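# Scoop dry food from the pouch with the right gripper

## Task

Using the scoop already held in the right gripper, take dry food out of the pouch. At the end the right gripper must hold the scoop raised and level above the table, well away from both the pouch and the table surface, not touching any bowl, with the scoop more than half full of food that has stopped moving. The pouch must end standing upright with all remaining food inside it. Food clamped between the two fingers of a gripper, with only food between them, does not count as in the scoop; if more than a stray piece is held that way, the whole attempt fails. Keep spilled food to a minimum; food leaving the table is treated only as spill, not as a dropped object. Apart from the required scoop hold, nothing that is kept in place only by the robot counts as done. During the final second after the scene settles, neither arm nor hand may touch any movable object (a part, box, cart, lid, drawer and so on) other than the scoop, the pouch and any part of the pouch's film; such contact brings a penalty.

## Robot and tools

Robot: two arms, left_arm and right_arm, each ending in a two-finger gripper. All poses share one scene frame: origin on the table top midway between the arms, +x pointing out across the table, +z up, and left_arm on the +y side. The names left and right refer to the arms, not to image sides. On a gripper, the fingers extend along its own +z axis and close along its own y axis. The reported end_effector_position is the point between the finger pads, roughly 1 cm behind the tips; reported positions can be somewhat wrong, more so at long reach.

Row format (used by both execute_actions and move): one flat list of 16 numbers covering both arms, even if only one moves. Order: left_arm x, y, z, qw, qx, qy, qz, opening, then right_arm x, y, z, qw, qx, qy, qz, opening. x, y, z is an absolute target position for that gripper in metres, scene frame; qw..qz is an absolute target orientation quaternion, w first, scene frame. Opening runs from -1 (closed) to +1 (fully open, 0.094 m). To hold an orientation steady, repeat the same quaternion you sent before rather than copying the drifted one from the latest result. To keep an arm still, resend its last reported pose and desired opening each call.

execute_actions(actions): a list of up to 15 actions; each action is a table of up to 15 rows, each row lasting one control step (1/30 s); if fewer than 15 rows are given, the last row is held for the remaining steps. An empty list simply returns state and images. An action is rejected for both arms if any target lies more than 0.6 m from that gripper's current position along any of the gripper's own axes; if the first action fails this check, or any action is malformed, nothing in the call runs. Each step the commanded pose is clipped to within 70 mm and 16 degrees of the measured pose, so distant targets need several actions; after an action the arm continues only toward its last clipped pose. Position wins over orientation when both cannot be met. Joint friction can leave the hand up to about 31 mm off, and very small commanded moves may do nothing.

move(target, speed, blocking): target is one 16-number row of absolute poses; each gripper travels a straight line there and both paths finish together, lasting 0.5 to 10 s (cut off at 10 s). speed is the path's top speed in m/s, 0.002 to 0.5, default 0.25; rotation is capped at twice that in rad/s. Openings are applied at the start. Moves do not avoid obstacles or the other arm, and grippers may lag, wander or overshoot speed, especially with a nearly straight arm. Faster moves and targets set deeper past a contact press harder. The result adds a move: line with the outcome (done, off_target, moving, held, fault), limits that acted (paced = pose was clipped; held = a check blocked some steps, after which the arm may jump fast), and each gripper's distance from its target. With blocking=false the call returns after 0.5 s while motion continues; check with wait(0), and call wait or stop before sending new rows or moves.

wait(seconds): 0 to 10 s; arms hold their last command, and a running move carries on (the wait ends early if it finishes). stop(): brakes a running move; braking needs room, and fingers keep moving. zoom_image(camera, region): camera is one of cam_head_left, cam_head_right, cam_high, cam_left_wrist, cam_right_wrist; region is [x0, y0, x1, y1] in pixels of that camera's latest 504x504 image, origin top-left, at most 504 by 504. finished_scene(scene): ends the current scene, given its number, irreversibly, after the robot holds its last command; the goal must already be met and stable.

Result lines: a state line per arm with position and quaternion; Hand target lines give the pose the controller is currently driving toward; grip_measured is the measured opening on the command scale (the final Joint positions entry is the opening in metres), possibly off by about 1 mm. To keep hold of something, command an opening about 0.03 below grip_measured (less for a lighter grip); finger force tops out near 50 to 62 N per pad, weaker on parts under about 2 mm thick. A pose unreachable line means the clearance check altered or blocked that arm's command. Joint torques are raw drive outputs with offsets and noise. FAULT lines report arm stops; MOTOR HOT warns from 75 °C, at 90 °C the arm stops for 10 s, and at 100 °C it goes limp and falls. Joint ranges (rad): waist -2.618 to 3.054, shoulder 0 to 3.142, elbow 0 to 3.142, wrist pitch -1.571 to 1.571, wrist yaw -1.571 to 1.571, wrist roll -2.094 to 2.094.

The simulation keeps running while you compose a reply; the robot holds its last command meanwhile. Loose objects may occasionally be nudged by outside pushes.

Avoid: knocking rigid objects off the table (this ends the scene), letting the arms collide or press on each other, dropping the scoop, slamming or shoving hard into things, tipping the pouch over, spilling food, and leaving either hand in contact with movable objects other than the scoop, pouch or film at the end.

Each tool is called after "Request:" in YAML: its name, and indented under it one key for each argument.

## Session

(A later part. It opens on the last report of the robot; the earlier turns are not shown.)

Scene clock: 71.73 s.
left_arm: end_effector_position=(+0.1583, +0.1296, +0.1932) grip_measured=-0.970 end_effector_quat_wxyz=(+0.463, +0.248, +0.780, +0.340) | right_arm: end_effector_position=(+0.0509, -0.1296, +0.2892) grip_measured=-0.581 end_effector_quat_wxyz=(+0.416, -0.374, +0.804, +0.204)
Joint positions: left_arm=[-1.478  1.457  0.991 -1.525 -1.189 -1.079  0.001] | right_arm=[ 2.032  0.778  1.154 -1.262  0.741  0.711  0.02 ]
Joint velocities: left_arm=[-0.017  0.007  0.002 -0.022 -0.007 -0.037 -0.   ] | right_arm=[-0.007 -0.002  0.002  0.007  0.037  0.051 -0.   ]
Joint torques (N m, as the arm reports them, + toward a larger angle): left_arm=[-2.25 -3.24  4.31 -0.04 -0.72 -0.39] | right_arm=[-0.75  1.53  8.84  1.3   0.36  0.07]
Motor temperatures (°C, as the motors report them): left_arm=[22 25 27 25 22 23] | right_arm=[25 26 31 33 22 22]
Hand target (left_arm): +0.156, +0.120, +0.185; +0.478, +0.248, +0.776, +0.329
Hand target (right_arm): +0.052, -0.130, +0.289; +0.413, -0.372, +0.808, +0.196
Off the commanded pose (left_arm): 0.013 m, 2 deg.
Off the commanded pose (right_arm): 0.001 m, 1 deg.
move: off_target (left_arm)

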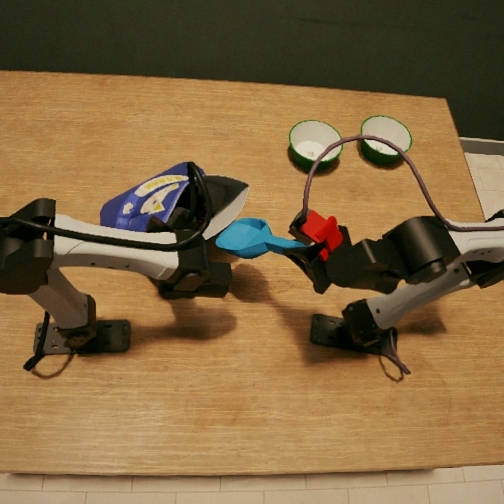

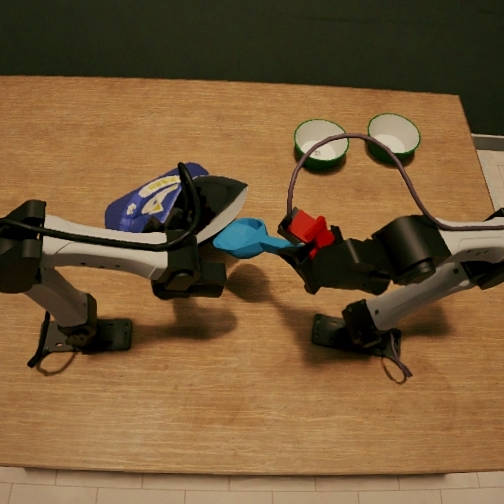

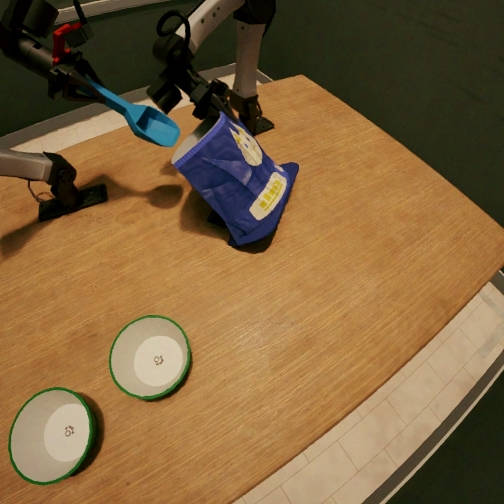

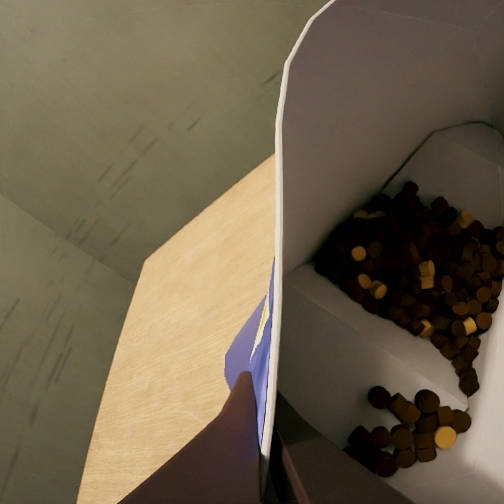

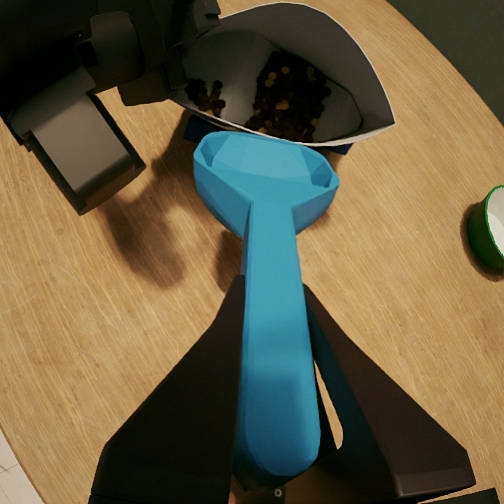

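Request:
move:
  target: [0.14,0.1,0.155,0.387,0.244,0.863,0.211,-1,0.11,-0.11,0.27,0.39,-0.476,0.748,0.248,-0.63]
  speed: 0.08

Scene clock: 83.87 s.
left_arm: end_effector_position=(+0.1522, +0.1169, +0.1797) grip_measured=-0.970 end_effector_quat_wxyz=(+0.423, +0.265, +0.818, +0.285) | right_arm: end_effector_position=(+0.1036, -0.1150, +0.2794) grip_measured=-0.581 end_effector_quat_wxyz=(+0.403, -0.474, +0.742, +0.250)
Joint positions: left_arm=[-1.47   1.396  1.001 -1.374 -1.06  -0.891  0.001] | right_arm=[ 1.116  0.697  1.008 -0.9   -0.153 -0.114  0.02 ]
Joint velocities: left_arm=[-0.002 -0.012 -0.007 -0.081 -0.022 -0.007 -0.001] | right_arm=[-0.012 -0.002 -0.002 -0.007 -0.022 -0.066 -0.001]
Joint torques (N m, as the arm reports them, + toward a larger angle): left_arm=[-1.24 -5.26  6.42  1.18  0.79 -0.29] | right_arm=[-0.8   2.04  6.89  2.11 -0.26 -0.01]
Motor temperatures (°C, as the motors report them): left_arm=[23 25 27 25 22 23] | right_arm=[25 26 32 33 22 22]
Hand target (left_arm): +0.139, +0.099, +0.158; +0.390, +0.245, +0.861, +0.216
Hand target (right_arm): +0.108, -0.110, +0.272; +0.396, -0.476, +0.744, +0.249
Off the commanded pose (left_arm): 0.032 m, 11 deg.
Off the commanded pose (right_arm): 0.012 m, 2 deg.
move: off_target (left_arm, right_arm)

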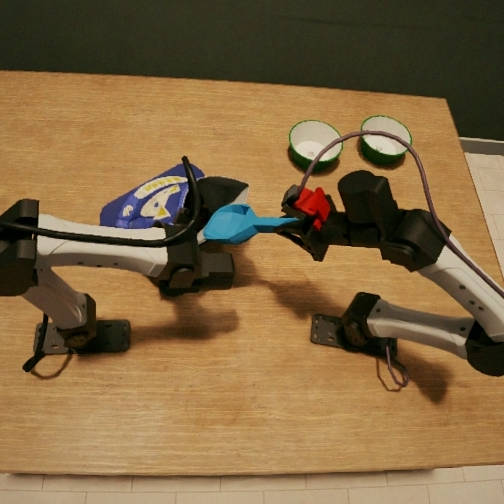

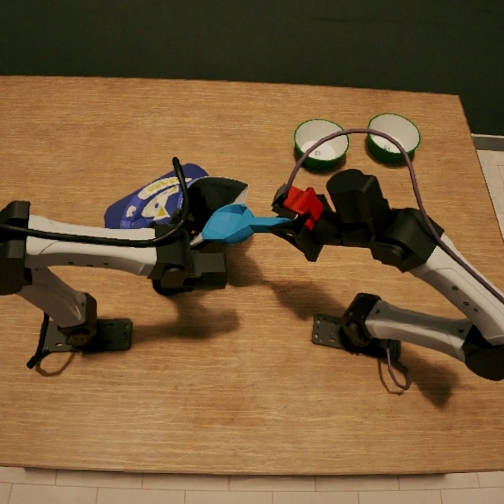

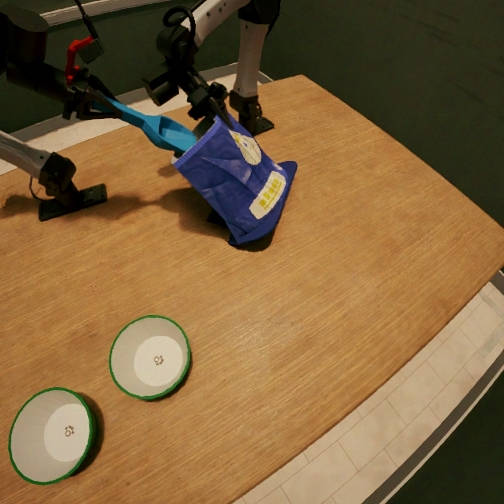

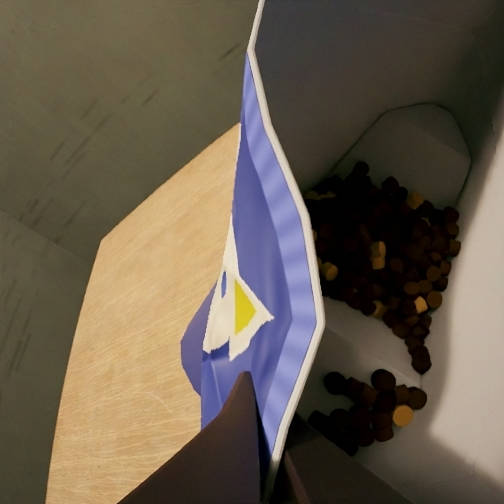

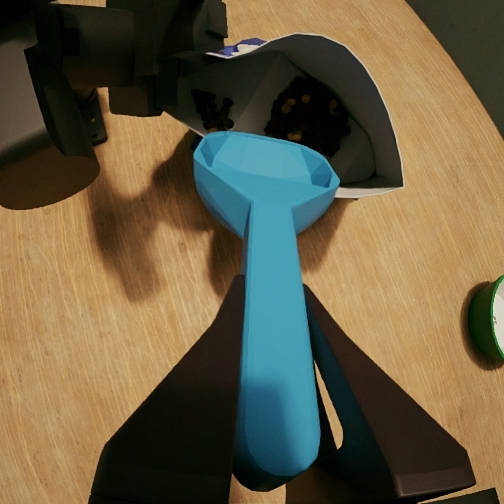

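Request:
move:
  target: [0.135,0.115,0.185,0.44,0.255,0.8,0.31,-1,0.165,-0.06,0.235,0.39,-0.476,0.748,0.248,-0.63]
  speed: 0.05

Scene clock: 88.90 s.
left_arm: end_effector_position=(+0.1427, +0.1229, +0.1908) grip_measured=-0.970 end_effector_quat_wxyz=(+0.448, +0.254, +0.796, +0.317) | right_arm: end_effector_position=(+0.1624, -0.0621, +0.2415) grip_measured=-0.581 end_effector_quat_wxyz=(+0.392, -0.475, +0.748, +0.247)
Joint positions: left_arm=[-1.541  1.464  1.023 -1.577 -1.115 -1.137  0.001] | right_arm=[ 1.022  0.959  0.932 -0.6   -0.23  -0.168  0.02 ]
Joint velocities: left_arm=[ 0.007 -0.012 -0.012 -0.007  0.007  0.051 -0.001] | right_arm=[ 0.007 -0.012 -0.027 -0.007  0.037 -0.037 -0.001]
Joint torques (N m, as the arm reports them, + toward a larger angle): left_arm=[-2.54 -3.4   6.83 -0.66 -0.21 -0.32] | right_arm=[-0.79 -1.37  7.9   2.09 -0.28 -0.02]
Motor temperatures (°C, as the motors report them): left_arm=[23 25 28 25 22 23] | right_arm=[25 26 32 34 22 22]
Hand target (left_arm): +0.135, +0.115, +0.185; +0.441, +0.258, +0.803, +0.308
Hand target (right_arm): +0.166, -0.059, +0.236; +0.391, -0.476, +0.748, +0.248
Off the commanded pose (left_arm): 0.012 m, 1 deg.
Off the commanded pose (right_arm): 0.007 m, 0 deg.
joint sent to its limit (left arm) — the command would take joint 4 (wrist pitch) past its lower limit, so that joint was sent only as far as its limit.
move: off_target (left_arm)

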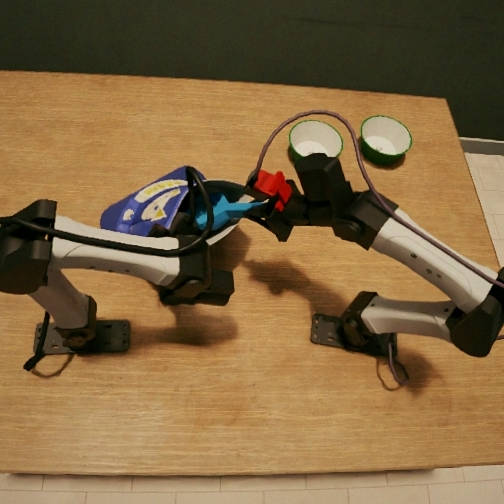

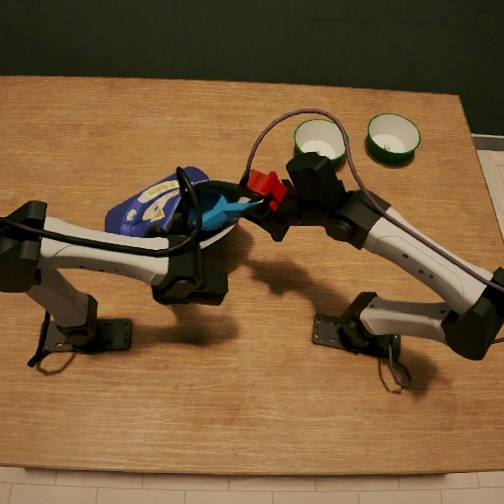

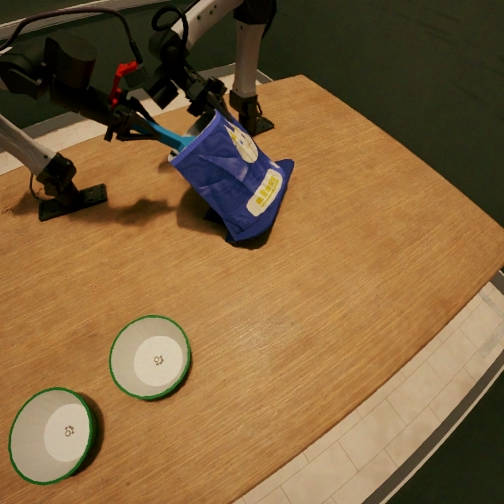

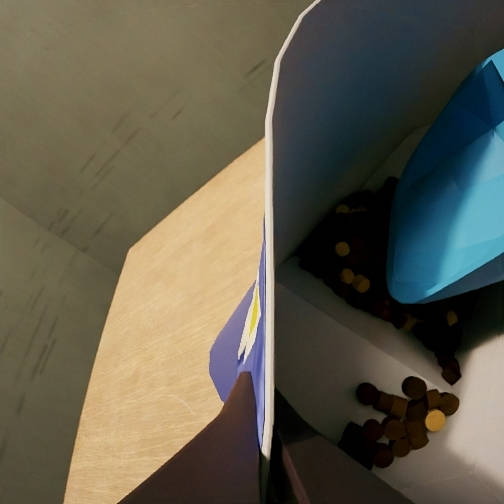

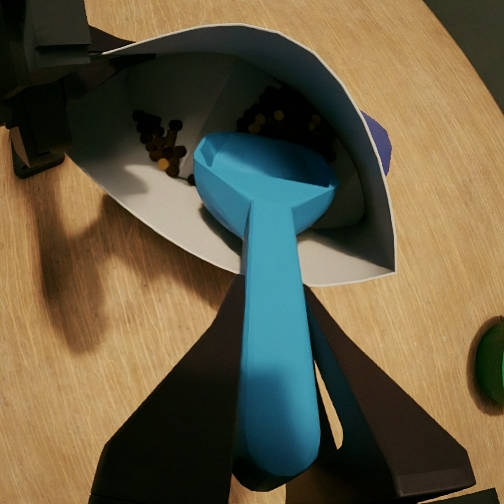

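Request:
move:
  target: [0.14,0.12,0.19,0.448,0.254,0.796,0.317,-1,0.15,-0.025,0.24,0.303,-0.434,0.834,0.158,-0.63]
  speed: 0.06

Request:
move:
  target: [0.14,0.12,0.19,0.448,0.254,0.796,0.317,-1,0.175,0.005,0.2,0.303,-0.434,0.834,0.158,-0.63]
  speed: 0.04

Scene clock: 97.63 s.
left_arm: end_effector_position=(+0.1432, +0.1231, +0.1911) grip_measured=-0.970 end_effector_quat_wxyz=(+0.447, +0.257, +0.795, +0.320) | right_arm: end_effector_position=(+0.1511, -0.0269, +0.2418) grip_measured=-0.581 end_effector_quat_wxyz=(+0.306, -0.431, +0.832, +0.167)
Joint positions: left_arm=[-1.539  1.464  1.023 -1.577 -1.117 -1.128  0.001] | right_arm=[ 1.275  1.236  1.257 -0.884  0.079  0.114  0.02 ]
Joint velocities: left_arm=[ 0.002 -0.012  0.022 -0.037  0.007 -0.007  0.001] | right_arm=[-0.002 -0.002 -0.012  0.007  0.007 -0.007 -0.001]
Joint torques (N m, as the arm reports them, + toward a larger angle): left_arm=[-1.46 -4.95  5.84 -0.65 -0.52 -0.22] | right_arm=[ 0.88 -3.3  10.17  1.48  0.16  0.04]
Motor temperatures (°C, as the motors report them): left_arm=[23 25 28 24 22 23] | right_arm=[25 26 32 34 22 22]
Hand target (left_arm): +0.140, +0.120, +0.190; +0.449, +0.257, +0.797, +0.313
Hand target (right_arm): +0.151, -0.025, +0.239; +0.301, -0.432, +0.835, +0.159
Off the commanded pose (left_arm): 0.005 m, 0 deg.
Off the commanded pose (right_arm): 0.003 m, 1 deg.
joint sent to its limit (left arm) — the command would take joint 4 (wrist pitch) past its lower limit, so that joint was sent only as far as its limit.
move: done

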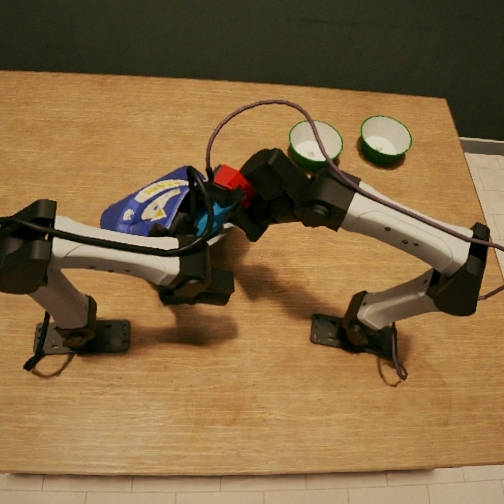

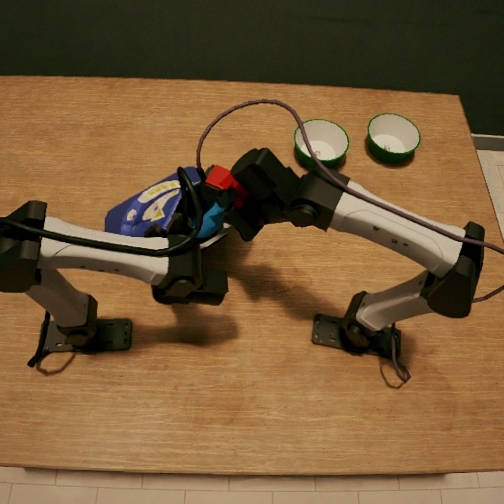

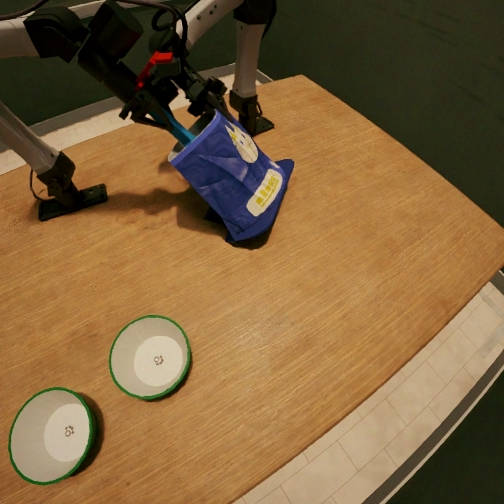

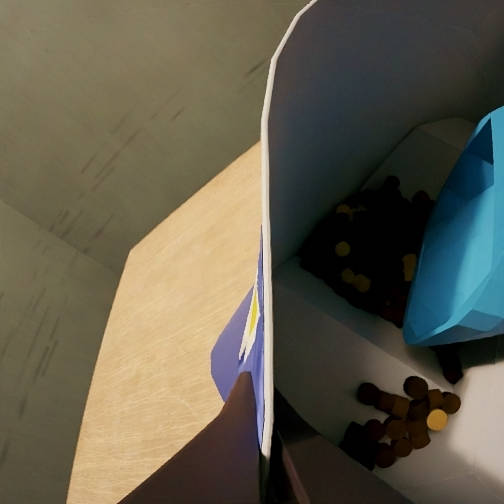

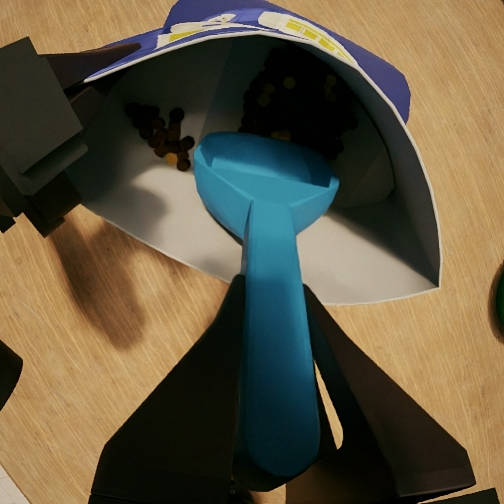

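Scene clock: 99.43 s.
left_arm: end_effector_position=(+0.1432, +0.1231, +0.1911) grip_measured=-0.970 end_effector_quat_wxyz=(+0.446, +0.259, +0.794, +0.321) | right_arm: end_effector_position=(+0.1710, -0.0108, +0.2185) grip_measured=-0.581 end_effector_quat_wxyz=(+0.311, -0.430, +0.835, +0.148)
Joint positions: left_arm=[-1.539  1.464  1.023 -1.577 -1.117 -1.121  0.001] | right_arm=[ 1.258  1.317  1.226 -0.783  0.104  0.093  0.02 ]
Joint velocities: left_arm=[-0.012  0.022  0.002  0.007 -0.007 -0.037  0.001] | right_arm=[ 0.007 -0.017 -0.002 -0.022 -0.037 -0.037 -0.   ]
Joint torques (N m, as the arm reports them, + toward a larger angle): left_arm=[-1.37 -5.03  6.2  -0.62 -0.47 -0.33] | right_arm=[-0.17 -1.65  6.36  2.3  -0.28  0.02]
Motor temperatures (°C, as the motors report them): left_arm=[23 25 28 24 22 23] | right_arm=[25 26 32 35 22 22]
Hand target (left_arm): +0.140, +0.120, +0.190; +0.448, +0.257, +0.797, +0.313
Hand target (right_arm): +0.175, +0.004, +0.200; +0.302, -0.434, +0.834, +0.157
Off the commanded pose (left_arm): 0.005 m, 1 deg.
Off the commanded pose (right_arm): 0.025 m, 2 deg.
joint sent to its limit (left arm) — the command would take joint 4 (wrist pitch) past its lower limit, so that joint was sent only as far as its limit.
move: off_target (right_arm)

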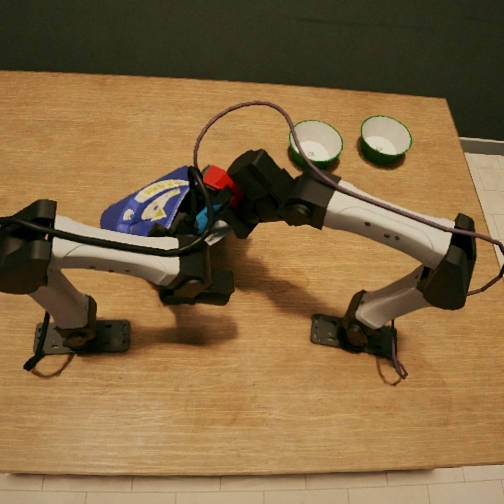

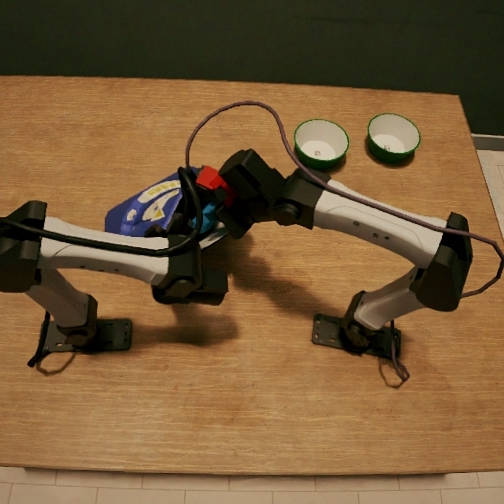

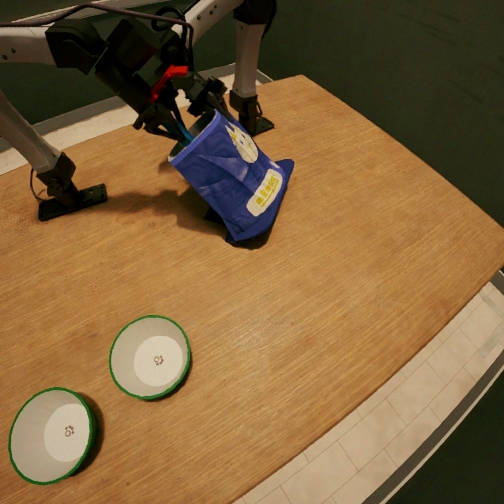

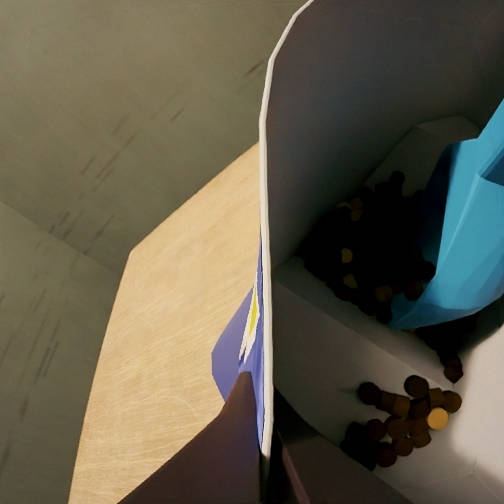

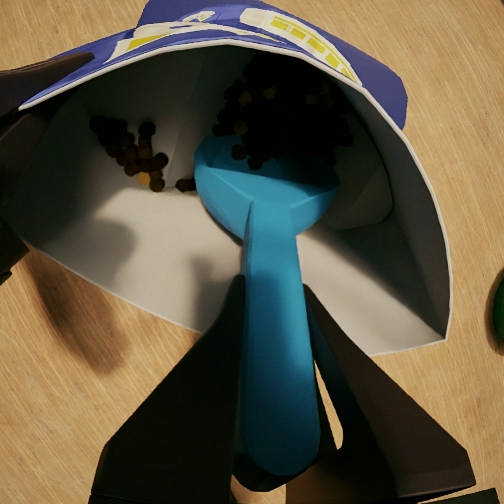

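Request:
move:
  target: [0.13,0.11,0.165,0.448,0.254,0.796,0.317,-1,0.165,-0.02,0.155,0.52,-0.346,0.742,0.243,-0.63]
  speed: 0.05

Scene clock: 109.03 s.
left_arm: end_effector_position=(+0.1407, +0.1169, +0.1806) grip_measured=-0.970 end_effector_quat_wxyz=(+0.452, +0.239, +0.798, +0.318) | right_arm: end_effector_position=(+0.1672, -0.0175, +0.1711) grip_measured=-0.581 end_effector_quat_wxyz=(+0.531, -0.341, +0.734, +0.250)
Joint positions: left_arm=[-1.553  1.524  1.023 -1.577 -1.109 -1.222  0.001] | right_arm=[1.341 1.053 0.429 0.295 0.276 0.098 0.02 ]
Joint velocities: left_arm=[ 0.022 -0.012  0.012 -0.007 -0.022  0.022  0.   ] | right_arm=[ 0.002 -0.012 -0.012  0.066 -0.022  0.007 -0.   ]
Joint torques (N m, as the arm reports them, + toward a larger angle): left_arm=[-3.7  -2.65  3.79 -0.53 -0.32 -0.48] | right_arm=[ 0.37 -1.03  7.02  2.2   0.05  0.02]
Motor temperatures (°C, as the motors report them): left_arm=[23 25 28 24 21 23] | right_arm=[25 26 32 36 22 22]
Hand target (left_arm): +0.131, +0.111, +0.166; +0.448, +0.254, +0.796, +0.317
Hand target (right_arm): +0.166, -0.018, +0.155; +0.521, -0.349, +0.741, +0.241
Off the commanded pose (left_arm): 0.020 m, 2 deg.
Off the commanded pose (right_arm): 0.016 m, 2 deg.
move: off_target (left_arm, right_arm)

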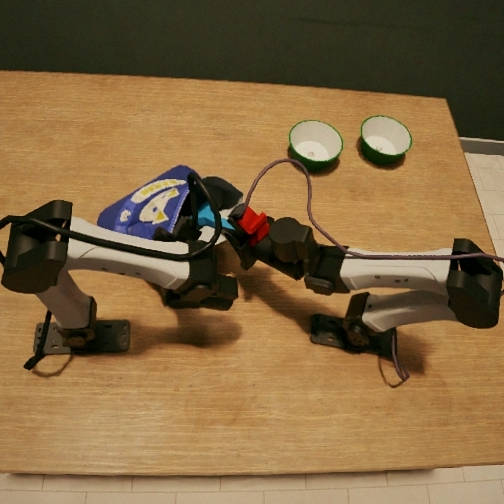

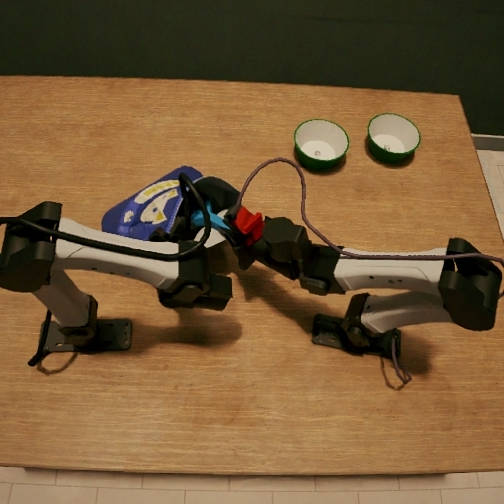

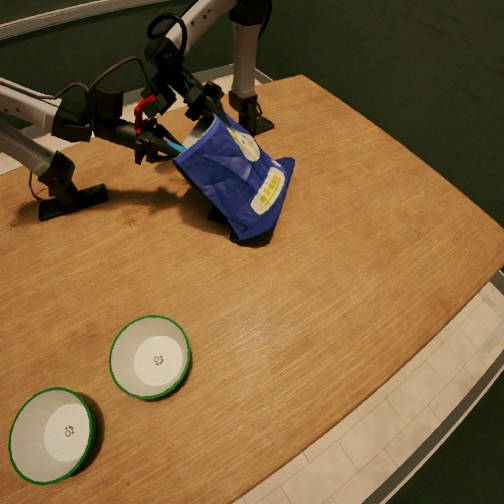

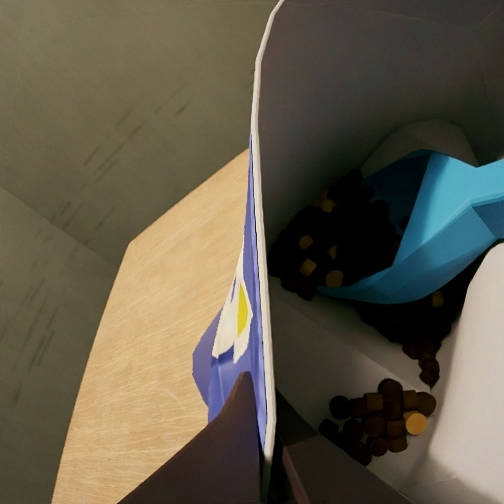

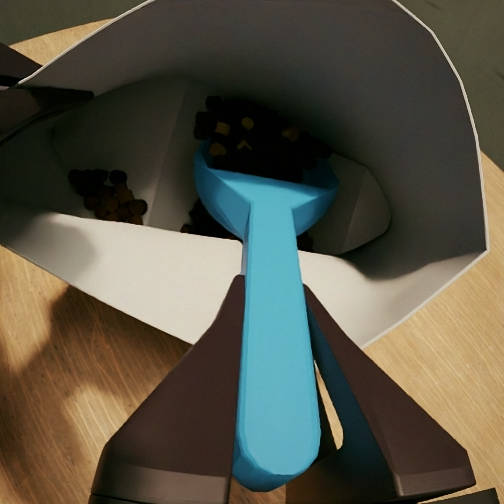

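Continue levelling along the far wall.

Request:
move:
  target: [0.14,0.12,0.185,0.448,0.254,0.796,0.317,-1,0.15,-0.05,0.165,0.64,-0.32,0.62,0.33,-0.63]
  speed: 0.05

Scene clock: 118.20 s.
left_arm: end_effector_position=(+0.1424, +0.1201, +0.1856) grip_measured=-0.970 end_effector_quat_wxyz=(+0.445, +0.258, +0.793, +0.327) | right_arm: end_effector_position=(+0.1425, -0.0409, +0.1741) grip_measured=-0.581 end_effector_quat_wxyz=(+0.637, -0.325, +0.605, +0.349)
Joint positions: left_arm=[-1.544  1.497  1.023 -1.578 -1.114 -1.148  0.001] | right_arm=[1.312 1.169 0.039 1.185 0.141 0.    0.02 ]
Joint velocities: left_arm=[-0.017  0.007 -0.007  0.007  0.007 -0.007 -0.001] | right_arm=[ 0.002  0.022  0.002  0.066 -0.007 -0.037  0.001]
Joint torques (N m, as the arm reports them, + toward a larger angle): left_arm=[-1.02 -6.48  5.33 -0.6  -0.47 -0.27] | right_arm=[-1.45 -0.74  5.3   2.09  0.27 -0.07]
Motor temperatures (°C, as the motors report them): left_arm=[23 25 28 24 21 23] | right_arm=[25 26 32 37 22 22]
Hand target (left_arm): +0.140, +0.120, +0.185; +0.448, +0.254, +0.796, +0.317
Hand target (right_arm): +0.150, -0.049, +0.164; +0.639, -0.321, +0.617, +0.327
Off the commanded pose (left_arm): 0.002 m, 1 deg.
Off the commanded pose (right_arm): 0.015 m, 3 deg.
move: off_target (right_arm)

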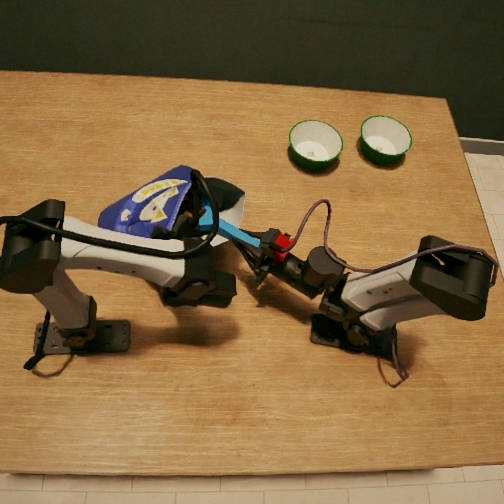

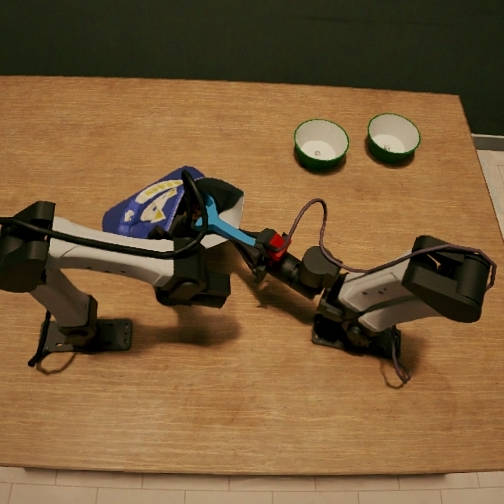

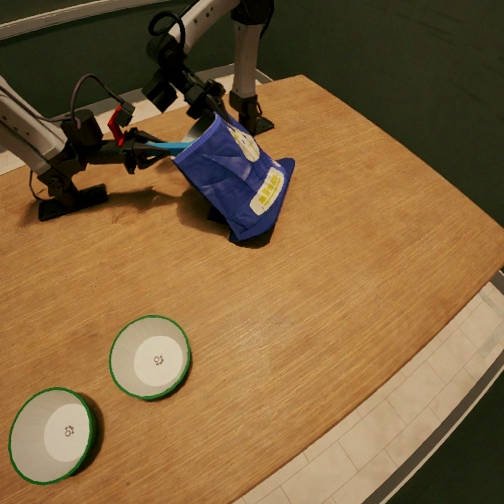

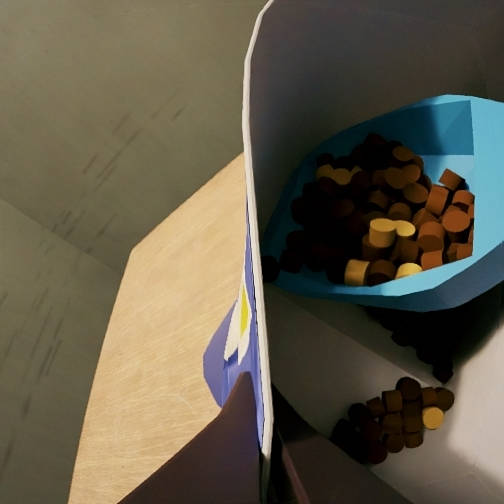

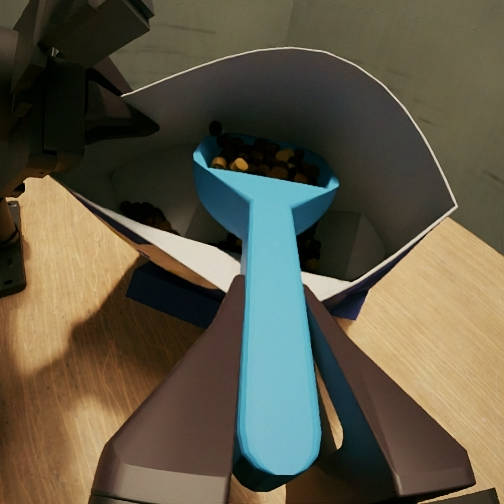

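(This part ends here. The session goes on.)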